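# Transfer 96-well plate from shaker S1 to nest N1

## Task

Take the 96-well plate off plate shaker S1 and set it into plate nest N1 so it lies flat between the nest's locators, with well A1 (the plate's cut-off corner) at the nest corner labelled A1. The plate must stay in place by itself, not held there by the robot, and at the end the gripper must have released it and moved away.

## Robot and tools

Robot: two six-joint arms, left_arm and right_arm, each with a two-finger gripper. The unused arm may be parked out of the way. Brief disturbances may tug a held part or shove loose items. Never let anything leave the table, and keep the arms from striking or pressing on each other.

Frame: a single scene frame, origin on the table top midway between the arms; +z up, +x out over the table, left_arm on the +y side. The names left/right do not refer to image sides. Positions are in metres, orientations are unit quaternions written w first (qw, qx, qy, qz). Reported hand positions get less accurate at long reach. Gripper axes: fingers point along its +z, open and close along its y. end_effector_position is the point between the pads when shut; closed fingertips extend about 33 mm past it (about 9 mm when fully open), and closing pushes the tips roughly 24 mm further out, so keep that clearance over surfaces.

The row: every command uses rows of 20 numbers, both arms always included. Order: left x, y, z, qw, qx, qy, qz, left gripper position, force_limit, speed, then the same ten for the right arm. The seven pose numbers are an absolute target pose for that gripper's end_effector_position and end_effector_quat_wxyz in the scene frame. The last three of each arm are scaled -1 to 1. position: +1 fully open (140 mm), pads touch near -0.8, -1 closes until blocked. force_limit: squeeze, roughly 14 N at -1, 60 N at 0, 107 N at +1. speed: pad gap rate, roughly 30, 140, 250 mm/s at -1, 0, +1. Re-sending an arm's same three gripper numbers leaves it unchanged; 0 is a real command. To keep an arm still, resend its exact last reported pose and its gripper numbers. To keep orientation, resend the same target quaternion rather than the drifted reported one.

execute_actions(actions): a list of actions; each action is a list of up to 15 rows, one per 1/30 s step; if shorter, the last row is held for the rest of the 15 steps. An empty list just returns state and images. Any target more than 0.6 m from the gripper's current position along any of its own axes gets the action refused for both arms; if the first action is refused or anything is malformed, nothing runs. Each step the commanded pose is clipped to within 70 mm and 16 degrees of the measured pose, so far targets need several actions; position wins over orientation when both cannot be met.

move(target, speed, stop_force, blocking): target is one 20-number row of absolute poses. Each gripper travels a straight line, all arriving together, 0.5 to 10 s (cut off at 10 s). speed: path top speed in m/s, 0.002 to 0.5, default 0.25; turning capped at twice that in rad/s. Paths ignore obstacles and the other arm, and grippers may lag, stray or overshoot speed near a straight arm. Gripper numbers are applied at the start. stop_force: optional, 20 to 80 N, shared by both arms; ends an arm's path once its estimated push against the motion rises that much, then the arm backs up two steps and holds. Use it only with very slow speed, not when the gripper rotates during the move, and not when lifting off something it presses on. It is not available until 0.2 s into the scene and cannot combine with blocking=false. Arms are stiff: without stop_force, aiming even slightly past a firm contact can fault. blocking=false returns after 0.5 s while motion continues; then only wait or stop are accepted until the end shows.

wait(seconds): 0 to 10; runs the scene with last commands held, returns early if a move ends. stop(): brakes a running move (needs room); fingers continue. zoom_image(camera, region): camera is cam_high, cam_low, cam_left_wrist or cam_right_wrist; region [x0, y0, x1, y1] in pixels, origin top-left, at most 504 by 504. finished_scene(scene): ends the scene permanently; call it only once the plate sits correctly and the gripper is clear.

Results: each arm's pose and velocities; a move: line with the outcome (done, off_target, moving, held, fault, contact) and limits (paced = target clipped, held = check blocked steps, after which motion may surge), plus distance to target. Hand target lines show where the controller is heading. pose unreachable means the clearance check altered that arm's command. object_status: 0 moving, 1 blocked while opening, 2 blocked while closing (a grip; confirm this after closing), 3 reached requested position or pads met. position_measured is in counts: 3 open, 230 pads together. To tighten a grip, raise force_limit and change position slightly (-1 to -0.98). MOTOR HOT warns of heating while loaded; overheating brakes the arm.

Faults: joint torque over its limit (waist, shoulder 309; elbow 145; wrist joints 40.9 N m, load included) or any external force of 144 N halts that arm for 10 s. Avoid fast contacts, drops, slips and hard pushes.

Cameras: cam_high and cam_low 672x504, wrist cameras 504x504 fisheye; calibration may be a few degrees and millimetres off.

Each tool is called after "Request:" as name(argument=value, ...), one argument or row to a line, values as JSON.

## Session

Request:
execute_actions(
  actions=[],
)

Scene clock: 0.00 s.
left_arm: end_effector_position=(+0.1638, +0.7692, +0.1830) position_measured=3 object_status=3 end_effector_quat_wxyz=(-0.036, +0.989, +0.138, +0.044) end_effector_velocity=(+0.000, -0.000, +0.000) end_effector_angular_velocity=(-0.000, -0.001, -0.001) | right_arm: end_effector_position=(+0.6792, -0.6043, +0.3227) position_measured=3 object_status=3 end_effector_quat_wxyz=(+0.001, +0.999, +0.043, +0.001) end_effector_velocity=(-0.000, +0.002, +0.000) end_effector_angular_velocity=(+0.001, -0.001, +0.003)
Joint positions: left_arm=[ 0.611 -0.425  2.369  0.041  1.09   1.776] | right_arm=[-0.054  0.163  1.605 -0.002  1.372  1.518]
Joint velocities: left_arm=[-0.001 -0.     0.    -0.001 -0.     0.001] | right_arm=[ 0.003 -0.    -0.     0.001 -0.    -0.   ]
Hand target (left_arm): +0.164, +0.769, +0.183; -0.036, +0.989, +0.138, +0.044
Hand target (right_arm): +0.679, -0.604, +0.323; +0.001, +0.999, +0.043, +0.001

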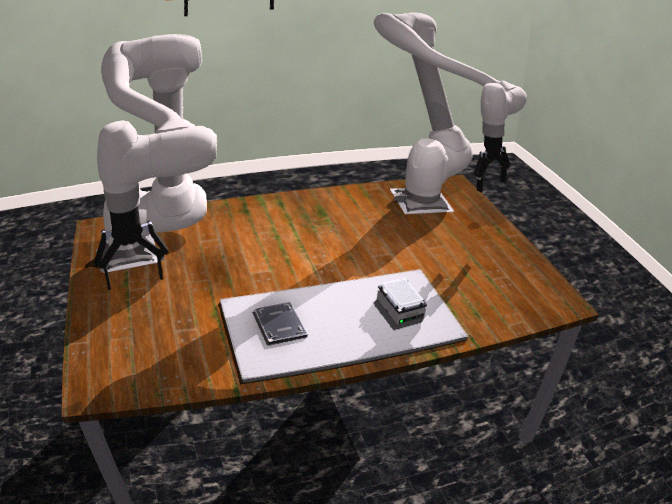

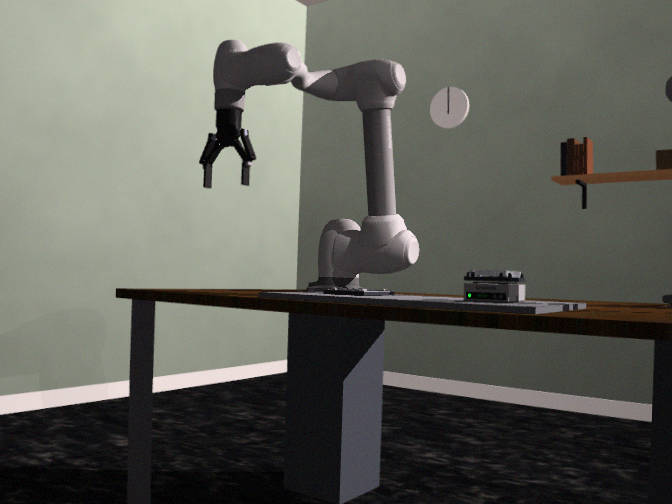

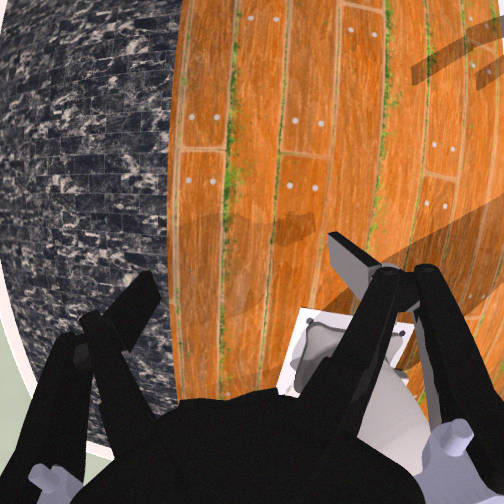

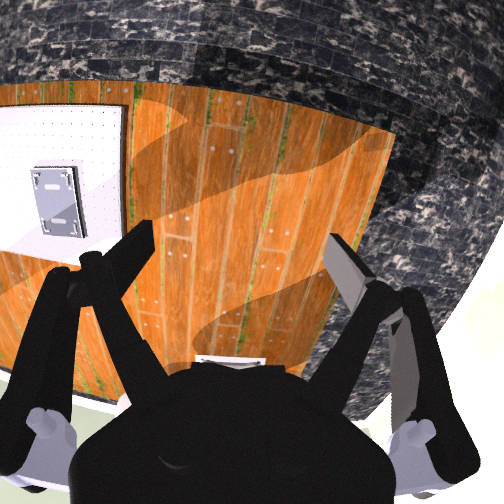

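Request:
zoom_image(
  camera="cam_high",
  region=[210, 260, 480, 390],
)

Request:
zoom_image(
  camera="cam_low",
  region=[300, 250, 600, 330],
)

Region (210, 260, 480, 390) of cam_high's 672x504 image, scaled by 1.867, with more detail than that image has; it fills the top 243 rows of this view, and the rest is white.

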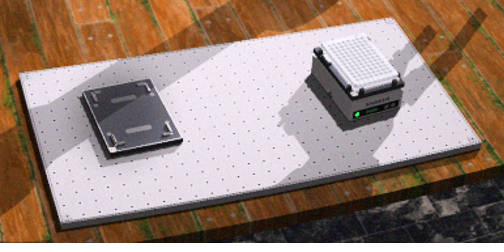

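Region (300, 250, 600, 330) of cam_low's 672x504 image, scaled by 1.680, with more detail than that image has; it fills the top 134 rows of this view, and the rest is white.

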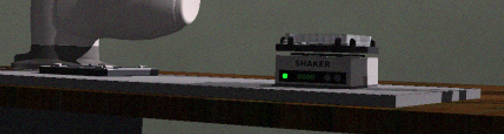

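Request:
move(
  target=[0.61,0.196,0.3,0,1,0,0,1,0,0,0.45,-0.6,0.35,0,1,0,0,1,0,0],
  speed=0.4,
)

Request:
zoom_image(
  camera="cam_left_wrist",
  region=[100, 100, 400, 400],
)

action 0: the call puts the target (left_arm/x, left_arm/y, left_arm/z) 0.666 m from left_arm's end_effector_position in the last result along the gripper's own y axis as it stood there; a target may be at most 0.6 m away along each of those axes, so nothing of the call was run and nothing moved. Command a nearer target, and go on from there in a later call.

Region (100, 100, 400, 400) of cam_left_wrist's 504x504 image, scaled by 1.680, with more detail than that image has.

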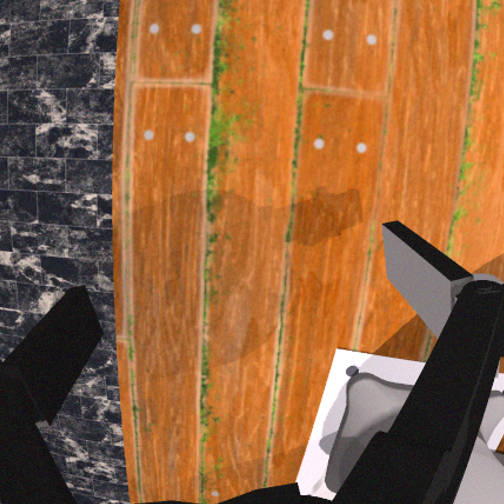

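Request:
move(
  target=[0.5,0.3,0.3,0,1,0,0,1,0,0,0.45,-0.6,0.35,0,1,0,0,1,0,0],
  speed=0.4,
)

Request:
move(
  target=[0.56,0.196,0.3,0,1,0,0,1,0,0,0.45,-0.6,0.35,0,1,0,0,1,0,0],
)

Scene clock: 14.87 s.
left_arm: end_effector_position=(+0.4997, +0.3012, +0.3000) position_measured=3 object_status=3 end_effector_quat_wxyz=(-0.002, +1.000, -0.000, -0.001) end_effector_velocity=(+0.001, -0.001, -0.001) end_effector_angular_velocity=(+0.001, +0.000, -0.001) | right_arm: end_effector_position=(+0.4500, -0.5998, +0.3496) position_measured=3 object_status=3 end_effector_quat_wxyz=(-0.000, +1.000, -0.000, +0.000) end_effector_velocity=(-0.000, +0.000, -0.000) end_effector_angular_velocity=(-0.000, +0.001, +0.001)
Joint positions: left_arm=[-0.399  0.162  1.647  0.002  1.335  1.06 ] | right_arm=[-0.027 -0.215  1.922  0.     1.434  1.629]
Joint velocities: left_arm=[-0.     0.002 -0.001  0.    -0.     0.001] | right_arm=[ 0.001  0.     0.    -0.     0.    -0.   ]
Hand target (left_arm): +0.500, +0.301, +0.300; -0.002, +1.000, -0.000, -0.001
Hand target (right_arm): +0.450, -0.600, +0.350; -0.000, +1.000, -0.000, +0.000
Off the commanded pose (left_arm): 0.001 m, 0 deg.
Off the commanded pose (right_arm): 0.000 m, 0 deg.
move: done; limits=paced
camera_calibration (this result's frames):
cam_left_wrist: T_world_to_cam=[[-0.189911, -0.981201, 0.0343167, 0.367281], [-0.91947, 0.190002, 0.344201, 0.312205], [-0.34425, 0.0338144, -0.938269, 0.618803], [0, 0, 0, 1]] pos_world=[0.569837, 0.280133, 0.460538]
cam_right_wrist: T_world_to_cam=[[0.090085, -0.995555, 0.0274773, -0.658093], [-0.892945, -0.0685204, 0.44492, 0.200807], [-0.44106, -0.0646163, -0.895149, 0.644332], [0, 0, 0, 1]] pos_world=[0.522783, -0.599774, 0.505513]

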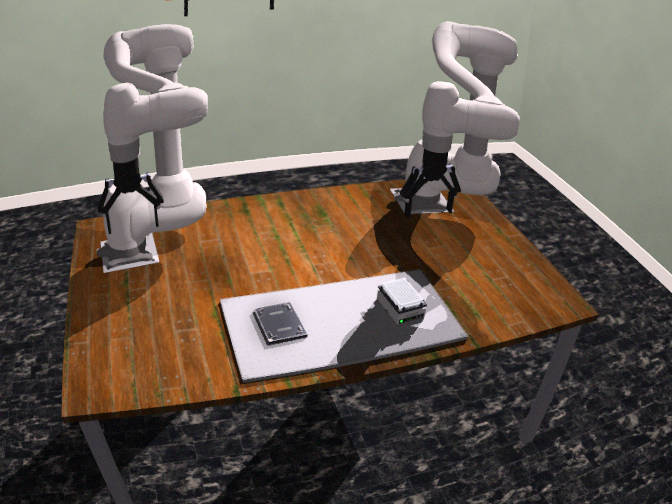

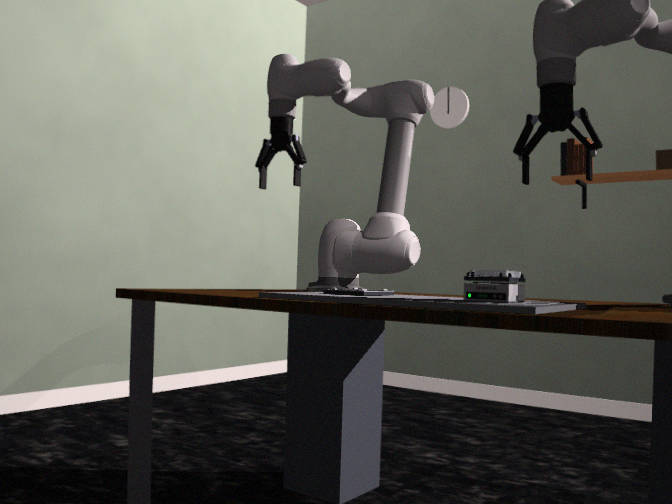

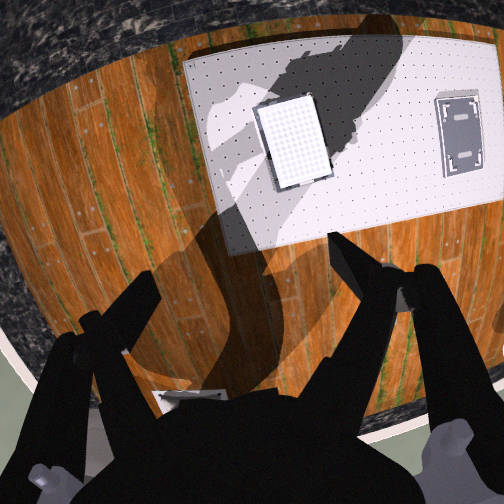

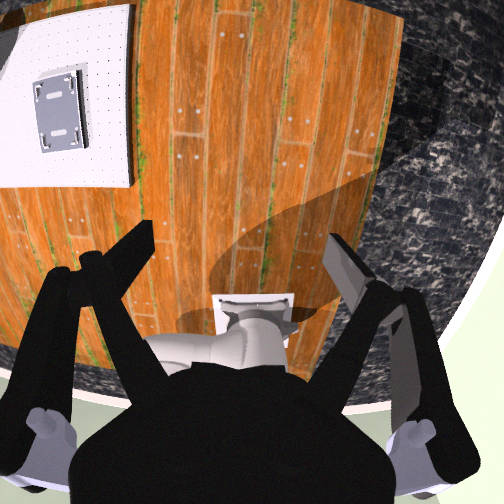

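Scene clock: 15.80 s.
left_arm: end_effector_position=(+0.5600, +0.1961, +0.3000) position_measured=3 object_status=3 end_effector_quat_wxyz=(-0.000, +1.000, +0.000, +0.000) end_effector_velocity=(+0.001, -0.000, -0.000) end_effector_angular_velocity=(+0.000, -0.000, +0.002) | right_arm: end_effector_position=(+0.4500, -0.6000, +0.3500) position_measured=3 object_status=3 end_effector_quat_wxyz=(-0.000, +1.000, +0.000, -0.000) end_effector_velocity=(+0.000, -0.000, -0.000) end_effector_angular_velocity=(+0.001, -0.001, -0.000)
Joint positions: left_arm=[-0.482  0.324  1.441  0.     1.377  0.978] | right_arm=[-0.027 -0.215  1.922  0.     1.435  1.629]
Joint velocities: left_arm=[-0.     0.001 -0.001  0.    -0.    -0.002] | right_arm=[-0.     0.    -0.     0.    -0.001 -0.   ]
Hand target (left_arm): +0.560, +0.196, +0.300; -0.000, +1.000, -0.000, +0.000
Hand target (right_arm): +0.450, -0.600, +0.350; +0.000, +1.000, -0.000, -0.000
Off the commanded pose (left_arm): 0.000 m, 0 deg.
Off the commanded pose (right_arm): 0.000 m, 0 deg.
move: done
camera_calibration (this result's frames):
cam_left_wrist: T_world_to_cam=[[-0.189858, -0.981107, 0.0371977, 0.274654], [-0.91991, 0.191, 0.34247, 0.388208], [-0.343104, 0.0308021, -0.938792, 0.643191], [0, 0, 0, 1]] pos_world=[0.629943, 0.175506, 0.460657]
cam_right_wrist: T_world_to_cam=[[0.0902479, -0.995537, 0.0275826, -0.658335], [-0.892923, -0.0686177, 0.444951, 0.20059], [-0.441072, -0.064785, -0.89513, 0.644555], [0, 0, 0, 1]] pos_world=[0.52282, -0.599875, 0.505867]

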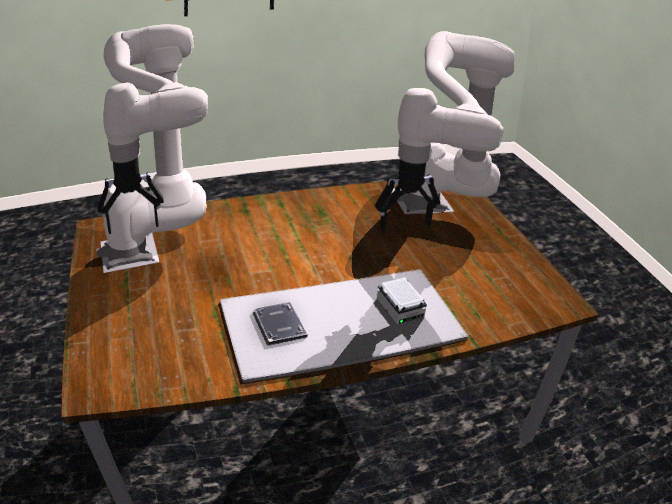

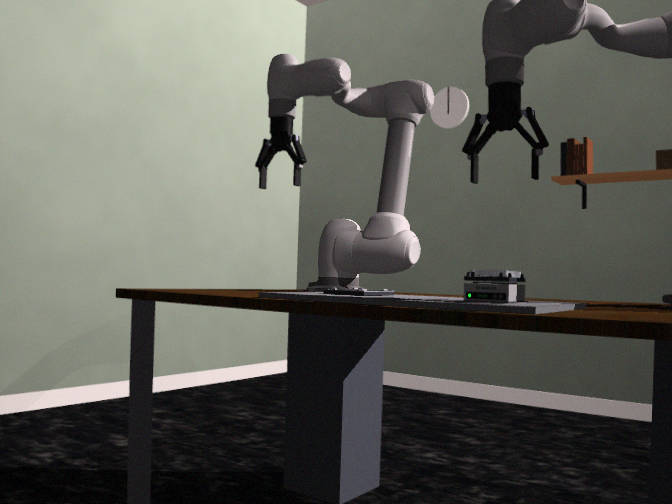

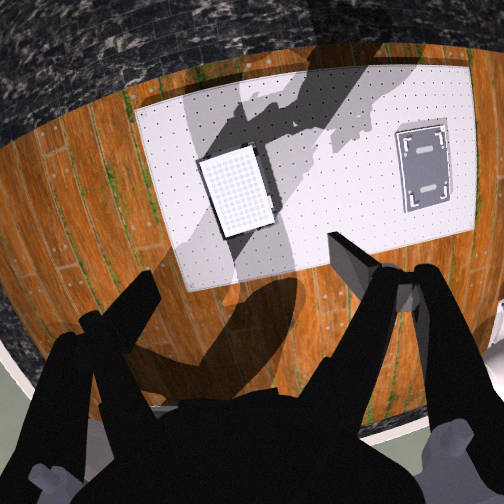

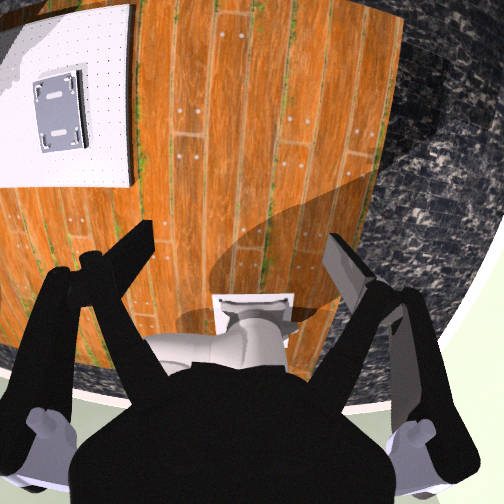

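Request:
move(
  target=[0.6,0.2,0.16,0,1,0,0,1,0,0,0.45,-0.6,0.35,0,1,0,0,1,0,0],
)

Request:
zoom_image(
  camera="cam_high",
  region=[230, 200, 480, 380],
)

Scene clock: 24.23 s.
left_arm: end_effector_position=(+0.5998, +0.2001, +0.1601) position_measured=3 object_status=3 end_effector_quat_wxyz=(+0.000, +1.000, +0.000, +0.000) end_effector_velocity=(+0.000, -0.001, -0.001) end_effector_angular_velocity=(-0.001, -0.001, -0.000) | right_arm: end_effector_position=(+0.4500, -0.6000, +0.3500) position_measured=3 object_status=3 end_effector_quat_wxyz=(+0.000, +1.000, +0.000, -0.000) end_effector_velocity=(+0.000, -0.001, +0.000) end_effector_angular_velocity=(+0.000, -0.001, -0.002)
Joint positions: left_arm=[-0.449  0.441  1.536 -0.     1.165  1.01 ] | right_arm=[-0.028 -0.215  1.922 -0.     1.435  1.629]
Joint velocities: left_arm=[-0.     0.001  0.001  0.    -0.003 -0.   ] | right_arm=[-0.002 -0.     0.     0.    -0.001 -0.   ]
Hand target (left_arm): +0.600, +0.200, +0.160; +0.000, +1.000, +0.000, +0.000
Hand target (right_arm): +0.450, -0.600, +0.350; +0.000, +1.000, +0.000, -0.000
Off the commanded pose (left_arm): 0.000 m, 0 deg.
Off the commanded pose (right_arm): 0.000 m, 0 deg.
move: done
camera_calibration (this result's frames):
cam_left_wrist: T_world_to_cam=[[-0.189621, -0.981146, 0.0373818, 0.291189], [-0.919988, 0.190845, 0.342347, 0.472066], [-0.343026, 0.0305252, -0.93883, 0.525435], [0, 0, 0, 1]] pos_world=[0.669748, 0.179568, 0.320798]
cam_right_wrist: T_world_to_cam=[[0.0901873, -0.995543, 0.0275864, -0.65834], [-0.892927, -0.0685617, 0.44495, 0.200627], [-0.441076, -0.0647615, -0.89513, 0.644571], [0, 0, 0, 1]] pos_world=[0.522824, -0.599907, 0.505867]

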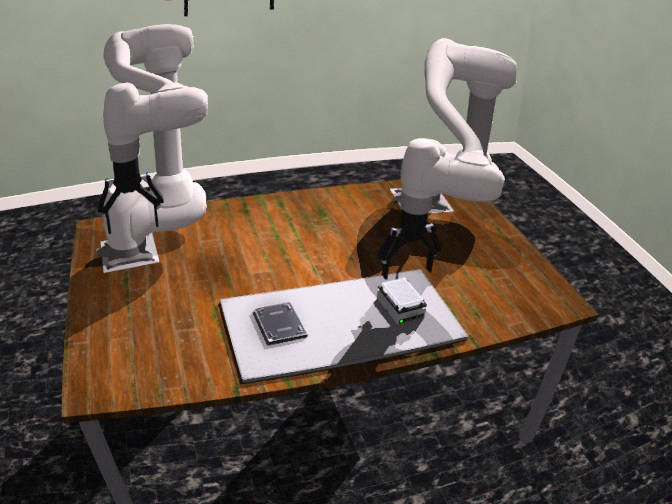

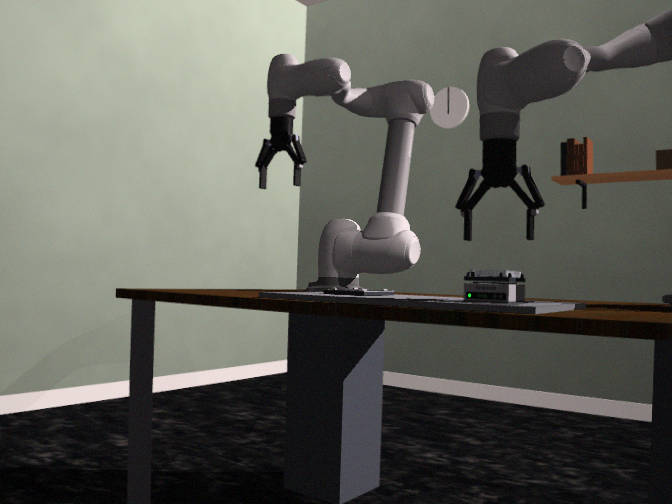

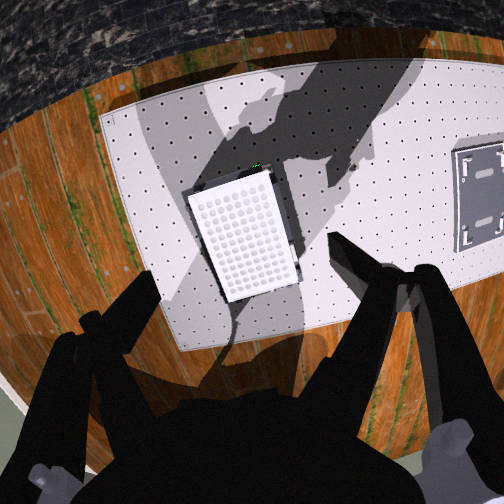

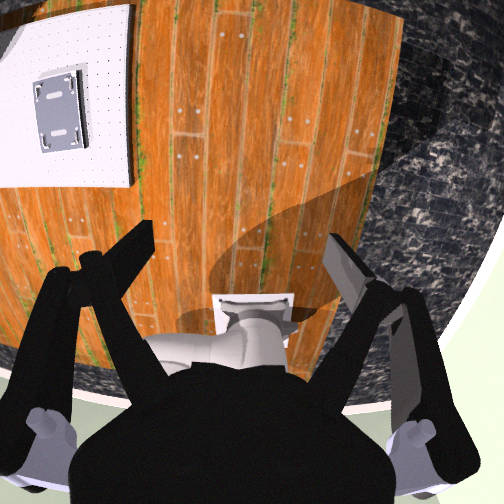

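Region (230, 200, 480, 380) of cam_high's 672x504 image, scaled by 2.016, with more detail than that image has; it fills the top 363 rows of this view, and the rest is white.

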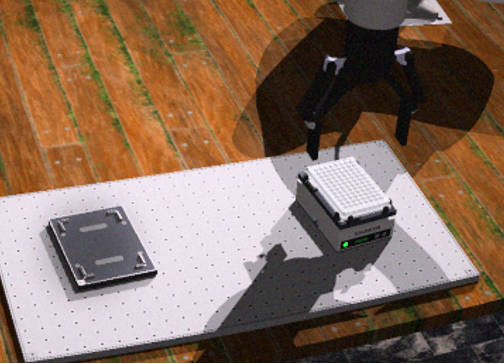

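Request:
move(
  target=[0.6,0.2,0.15,0,0.990,0.139,0,1,0,0,0.45,-0.6,0.35,0,1,0,0,1,0,0],
)

Scene clock: 28.30 s.
left_arm: end_effector_position=(+0.6000, +0.2000, +0.1500) position_measured=3 object_status=3 end_effector_quat_wxyz=(+0.000, +0.990, +0.139, -0.000) end_effector_velocity=(-0.000, +0.001, -0.000) end_effector_angular_velocity=(+0.003, +0.001, +0.003) | right_arm: end_effector_position=(+0.4500, -0.6000, +0.3500) position_measured=3 object_status=3 end_effector_quat_wxyz=(+0.000, +1.000, +0.000, +0.000) end_effector_velocity=(+0.000, -0.001, +0.000) end_effector_angular_velocity=(-0.001, -0.000, -0.001)
Joint positions: left_arm=[-0.449  0.448  1.545 -0.     1.149  0.732] | right_arm=[-0.028 -0.215  1.922 -0.     1.435  1.629]
Joint velocities: left_arm=[ 0.     0.     0.     0.002  0.002 -0.003] | right_arm=[-0.001 -0.    -0.    -0.001  0.     0.   ]
Hand target (left_arm): +0.600, +0.200, +0.150; -0.000, +0.990, +0.139, +0.000
Hand target (right_arm): +0.450, -0.600, +0.350; +0.000, +1.000, -0.000, -0.000
Off the commanded pose (left_arm): 0.000 m, 0 deg.
Off the commanded pose (right_arm): 0.000 m, 0 deg.
move: done
camera_calibration (this result's frames):
cam_left_wrist: T_world_to_cam=[[0.0876996, -0.995444, 0.0374075, 0.128013], [-0.936932, -0.069674, 0.342497, 0.537961], [-0.33833, -0.0650851, -0.938774, 0.532304], [0, 0, 0, 1]] pos_world=[0.672901, 0.199557, 0.310674]
cam_right_wrist: T_world_to_cam=[[0.0901869, -0.995543, 0.0275866, -0.65834], [-0.892927, -0.0685613, 0.444949, 0.200628], [-0.441075, -0.0647614, -0.895131, 0.644571], [0, 0, 0, 1]] pos_world=[0.522824, -0.599907, 0.505868]

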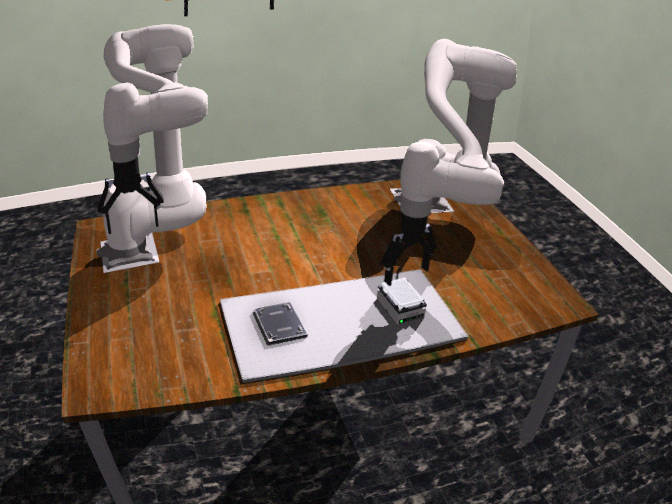

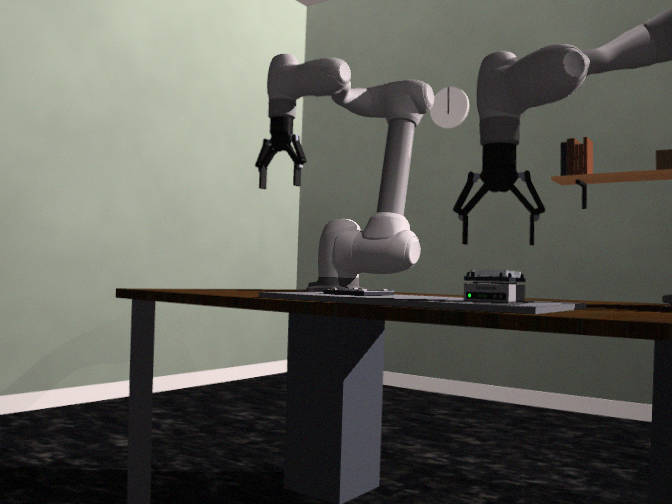

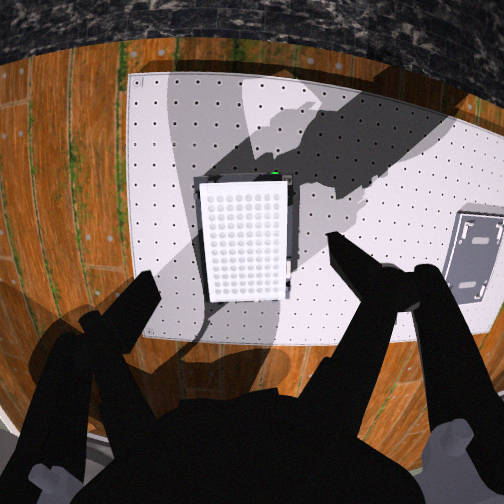

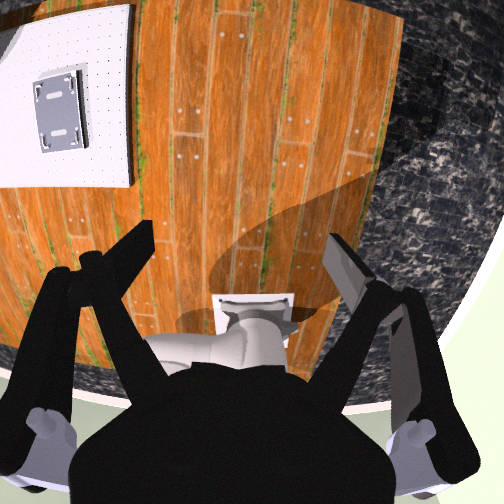

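Request:
move(
  target=[0.598,0.196,0.09,0,1,0,0,1,0,0,0.45,-0.6,0.35,0,1,0,0,1,0,0],
  speed=0.1,
)

Request:
move(
  target=[0.598,0.196,0.09,0,1,0,0,-1,-0.3,-0.5,0.45,-0.6,0.35,0,1,0,0,1,0,0],
)

Request:
zoom_image(
  camera="cam_low",
  region=[420, 200, 580, 320],
)

Scene clock: 40.27 s.
left_arm: end_effector_position=(+0.5980, +0.1961, +0.0901) position_measured=3 object_status=3 end_effector_quat_wxyz=(-0.000, +1.000, +0.000, +0.000) end_effector_velocity=(-0.001, -0.001, -0.000) end_effector_angular_velocity=(-0.001, +0.001, -0.002) | right_arm: end_effector_position=(+0.4500, -0.6000, +0.3500) position_measured=3 object_status=3 end_effector_quat_wxyz=(+0.000, +1.000, +0.000, +0.000) end_effector_velocity=(-0.000, +0.000, -0.000) end_effector_angular_velocity=(+0.000, +0.001, +0.001)
Joint positions: left_arm=[-0.454  0.492  1.596  0.     1.053  1.005] | right_arm=[-0.028 -0.215  1.922 -0.     1.435  1.629]
Joint velocities: left_arm=[-0.001  0.     0.    -0.002 -0.     0.003] | right_arm=[0.001 0.    0.    0.    0.    0.   ]
Hand target (left_arm): +0.598, +0.196, +0.090; -0.000, +1.000, +0.000, +0.000
Hand target (right_arm): +0.450, -0.600, +0.350; +0.000, +1.000, +0.000, -0.000
Off the commanded pose (left_arm): 0.000 m, 0 deg.
Off the commanded pose (right_arm): 0.000 m, 0 deg.
move: done
camera_calibration (this result's frames):
cam_left_wrist: T_world_to_cam=[[-0.189782, -0.981126, 0.0370668, 0.289673], [-0.919981, 0.190888, 0.342341, 0.495091], [-0.342955, 0.0308693, -0.938844, 0.459045], [0, 0, 0, 1]] pos_world=[0.667881, 0.175529, 0.250745]
cam_right_wrist: T_world_to_cam=[[0.0901868, -0.995543, 0.0275865, -0.65834], [-0.892927, -0.0685613, 0.444949, 0.200628], [-0.441075, -0.0647613, -0.895131, 0.644571], [0, 0, 0, 1]] pos_world=[0.522824, -0.599907, 0.505868]

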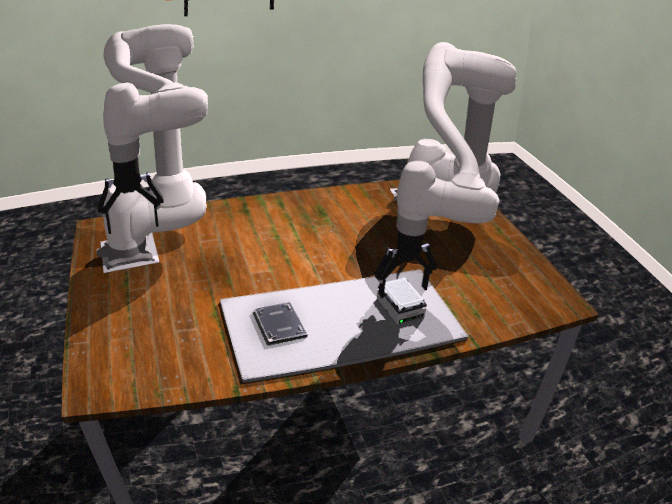

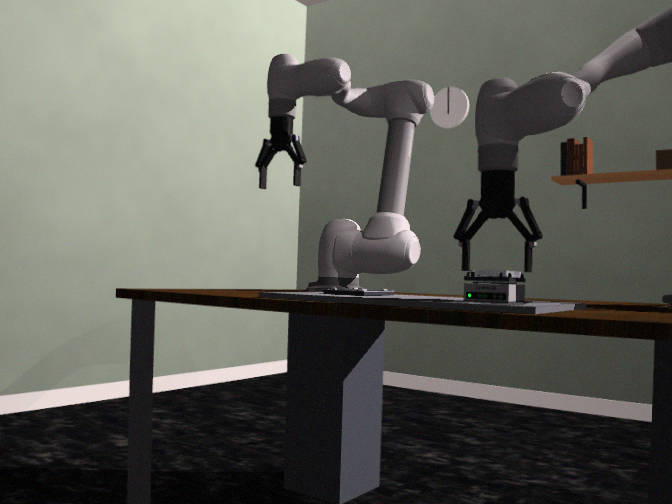

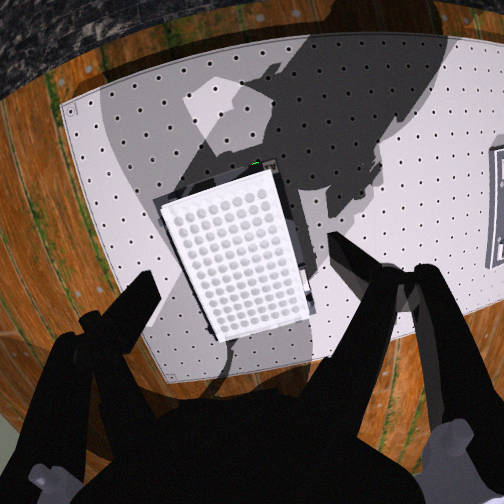

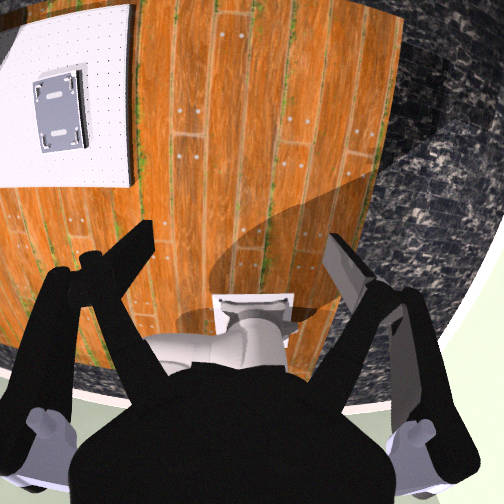

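Scene clock: 41.17 s.
left_arm: end_effector_position=(+0.5982, +0.1958, +0.0906) position_measured=95 object_status=2 end_effector_quat_wxyz=(+0.000, +1.000, +0.000, +0.000) end_effector_velocity=(-0.002, +0.000, -0.001) end_effector_angular_velocity=(-0.000, +0.003, +0.001) | right_arm: end_effector_position=(+0.4500, -0.6000, +0.3500) position_measured=3 object_status=3 end_effector_quat_wxyz=(+0.000, +1.000, +0.000, +0.000) end_effector_velocity=(+0.000, -0.000, +0.000) end_effector_angular_velocity=(+0.000, -0.001, -0.000)
Joint positions: left_arm=[-0.454  0.491  1.596 -0.     1.053  1.005] | right_arm=[-0.028 -0.215  1.922 -0.     1.435  1.629]
Joint velocities: left_arm=[-0.    -0.     0.003 -0.002 -0.001 -0.001] | right_arm=[-0.    -0.     0.     0.    -0.001 -0.   ]
Hand target (left_arm): +0.598, +0.196, +0.090; +0.000, +1.000, -0.000, -0.000
Hand target (right_arm): +0.450, -0.600, +0.350; +0.000, +1.000, +0.000, +0.000
Off the commanded pose (left_arm): 0.001 m, 0 deg.
Off the commanded pose (right_arm): 0.000 m, 0 deg.
move: done
camera_calibration (this result's frames):
cam_left_wrist: T_world_to_cam=[[-0.189873, -0.981083, 0.0377311, 0.28941], [-0.920161, 0.191223, 0.34167, 0.495269], [-0.342421, 0.0301553, -0.939062, 0.45942], [0, 0, 0, 1]] pos_world=[0.667994, 0.175375, 0.251286]
cam_right_wrist: T_world_to_cam=[[0.0901869, -0.995543, 0.0275864, -0.65834], [-0.892927, -0.0685614, 0.444949, 0.200628], [-0.441075, -0.0647613, -0.895131, 0.644571], [0, 0, 0, 1]] pos_world=[0.522824, -0.599907, 0.505868]

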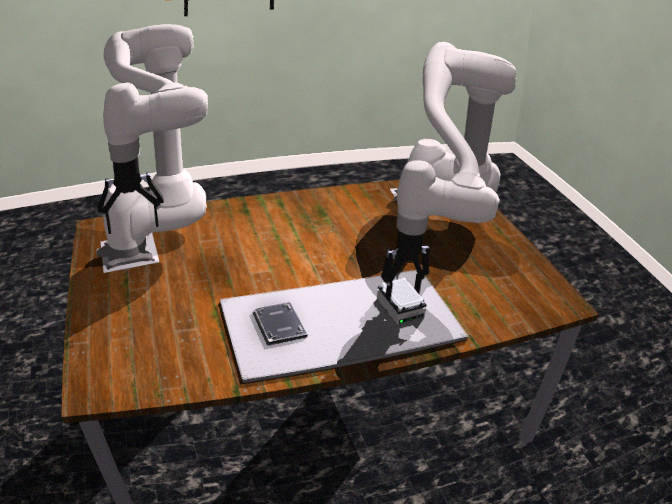

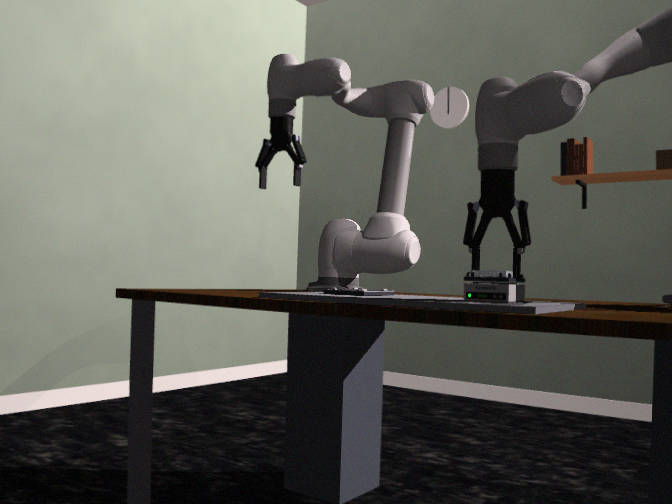

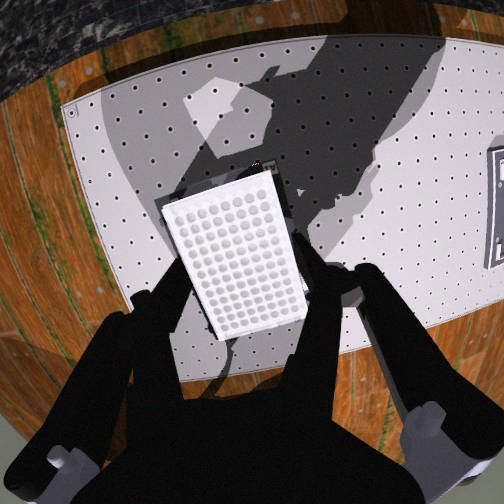

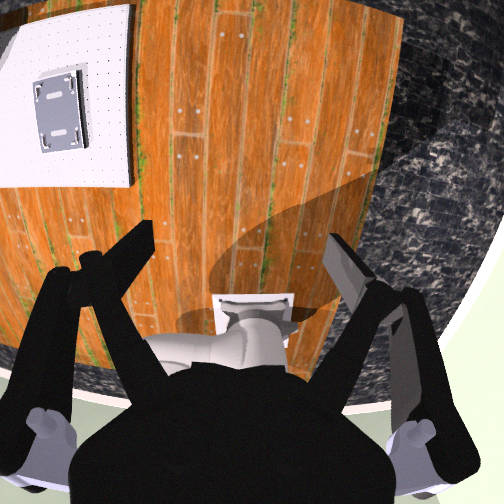

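Region (420, 200, 580, 320) of cam_low's 672x504 image, scaled by 3.150, with more detail than that image has; it fills the top 378 rows of this view, and the rest is white.

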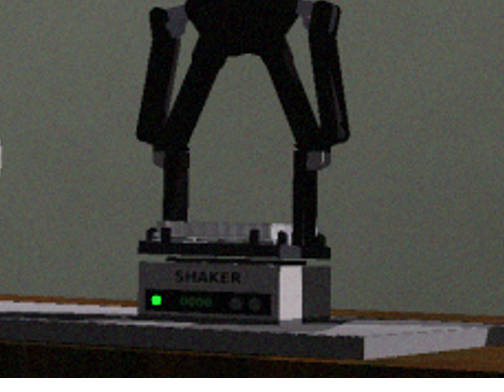

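Request:
move(
  target=[0.598,0.196,0.15,0,1,0,0,-1,-0.3,-0.5,0.45,-0.6,0.35,0,1,0,0,1,0,0],
  speed=0.1,
)

Request:
move(
  target=[0.5,-0.1,0.2,0,1,0,0,-1,-0.3,-0.5,0.35,-0.75,0.35,0,1,0,0,1,0,0],
)

Request:
zoom_image(
  camera="cam_left_wrist",
  region=[100, 60, 440, 400],
)

Request:
zoom_image(
  camera="cam_high",
  region=[230, 240, 370, 360],
)

Scene clock: 51.57 s.
left_arm: end_effector_position=(+0.5993, +0.1951, +0.0930) position_measured=101 object_status=2 end_effector_quat_wxyz=(+0.001, +1.000, +0.000, +0.002) end_effector_velocity=(+0.001, +0.001, +0.000) end_effector_angular_velocity=(+0.002, -0.001, -0.002) | right_arm: end_effector_position=(+0.4500, -0.6000, +0.3500) position_measured=3 object_status=3 end_effector_quat_wxyz=(+0.000, +1.000, +0.000, +0.000) end_effector_velocity=(+0.000, +0.000, +0.000) end_effector_angular_velocity=(+0.000, -0.002, +0.001)
Joint positions: left_arm=[-0.454  0.489  1.594 -0.     1.053  1.005] | right_arm=[-0.028 -0.215  1.922 -0.     1.435  1.629]
Joint velocities: left_arm=[ 0.    -0.    -0.     0.003  0.     0.   ] | right_arm=[ 0.001 -0.001  0.    -0.    -0.001 -0.   ]
Hand target (left_arm): +0.599, +0.195, +0.093; +0.001, +1.000, +0.000, +0.002
Hand target (right_arm): +0.450, -0.600, +0.350; +0.000, +1.000, +0.000, -0.000
Off the commanded pose (left_arm): 0.057 m, 0 deg.
Off the commanded pose (right_arm): 0.000 m, 0 deg.
FORCE FAULT: contact force on the left arm reached its limit, and that arm stopped for 10 seconds. The contact can be on any part of that arm, not only on its tool. That time counts as 11 of the actions that you can send in this scene. That arm ran no command of this call. That arm holds still and accepts commands again. Move the arm away from the contact; if what it grips holds it there, let go first. Pushing or pulling that hard again can fault the arm again.
move: fault (left_arm)
camera_calibration (this result's frames):
cam_left_wrist: T_world_to_cam=[[-0.19001, -0.981003, 0.0391102, 0.288786], [-0.92126, 0.191925, 0.338298, 0.496399], [-0.339377, 0.0282491, -0.940226, 0.460803], [0, 0, 0, 1]] pos_world=[0.66857, 0.175012, 0.254034]
cam_right_wrist: T_world_to_cam=[[0.0901869, -0.995543, 0.0275867, -0.65834], [-0.892927, -0.0685613, 0.444949, 0.200628], [-0.441075, -0.0647615, -0.895131, 0.644571], [0, 0, 0, 1]] pos_world=[0.522824, -0.599907, 0.505868]

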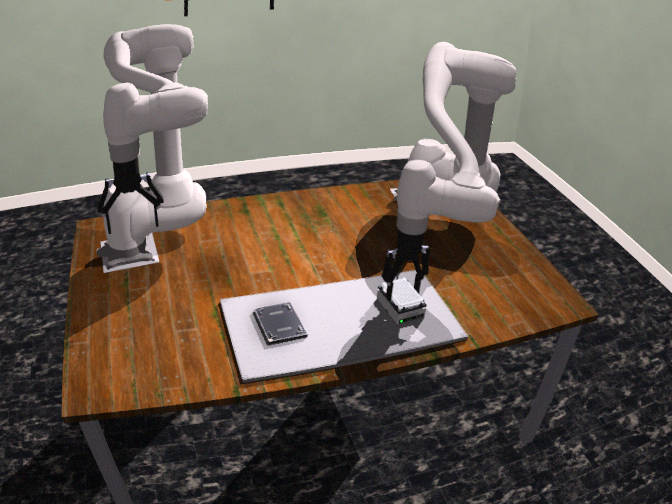

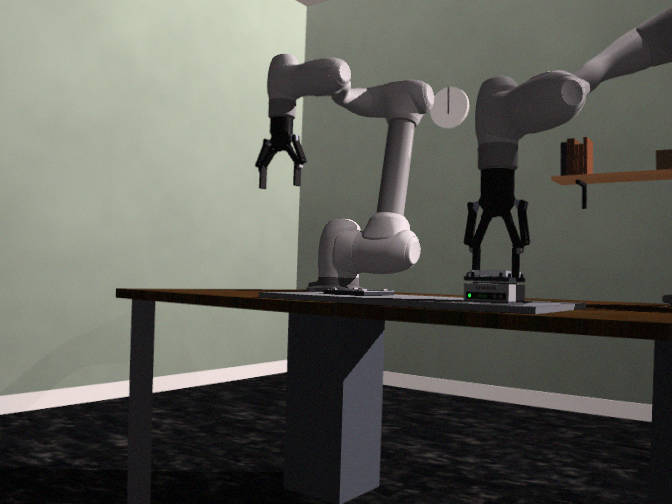

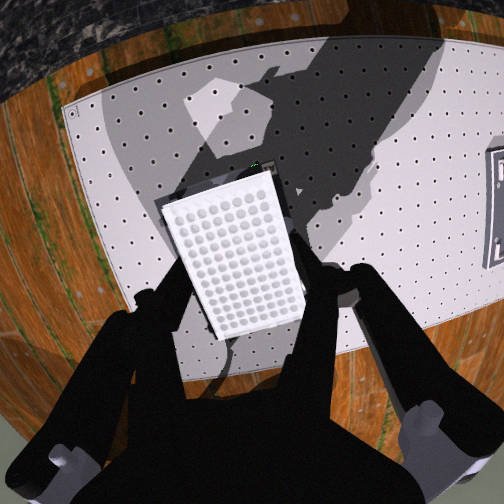

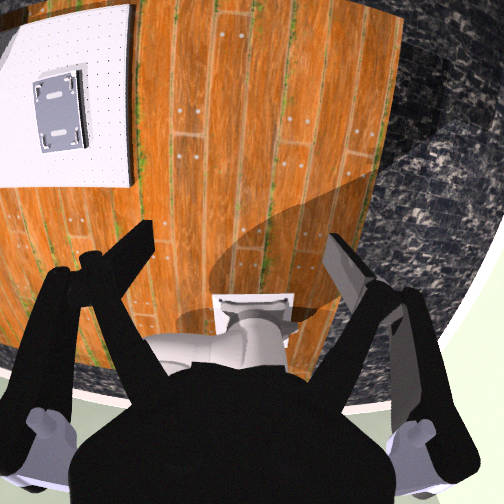

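not run: a fault stop came before this call.

Region (100, 60, 440, 400) of cam_left_wrist's 504x504 image, scaled by 1.482, with more detail than that image has.

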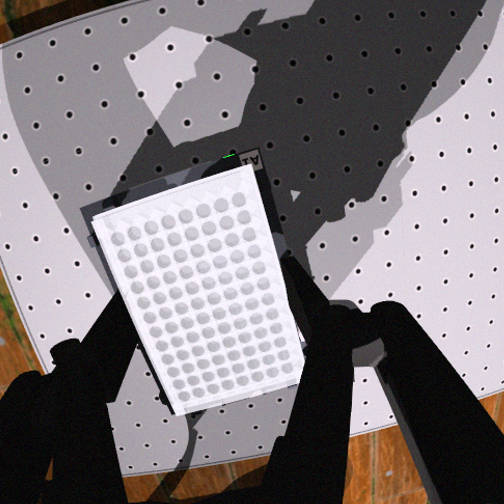

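Region (230, 240, 370, 360) of cam_high's 672x504 image, scaled by 3.600, with more detail than that image has; it fills the top 432 rows of this view, and the rest is white.

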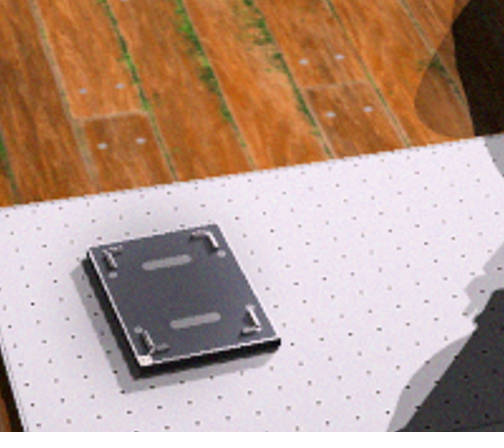

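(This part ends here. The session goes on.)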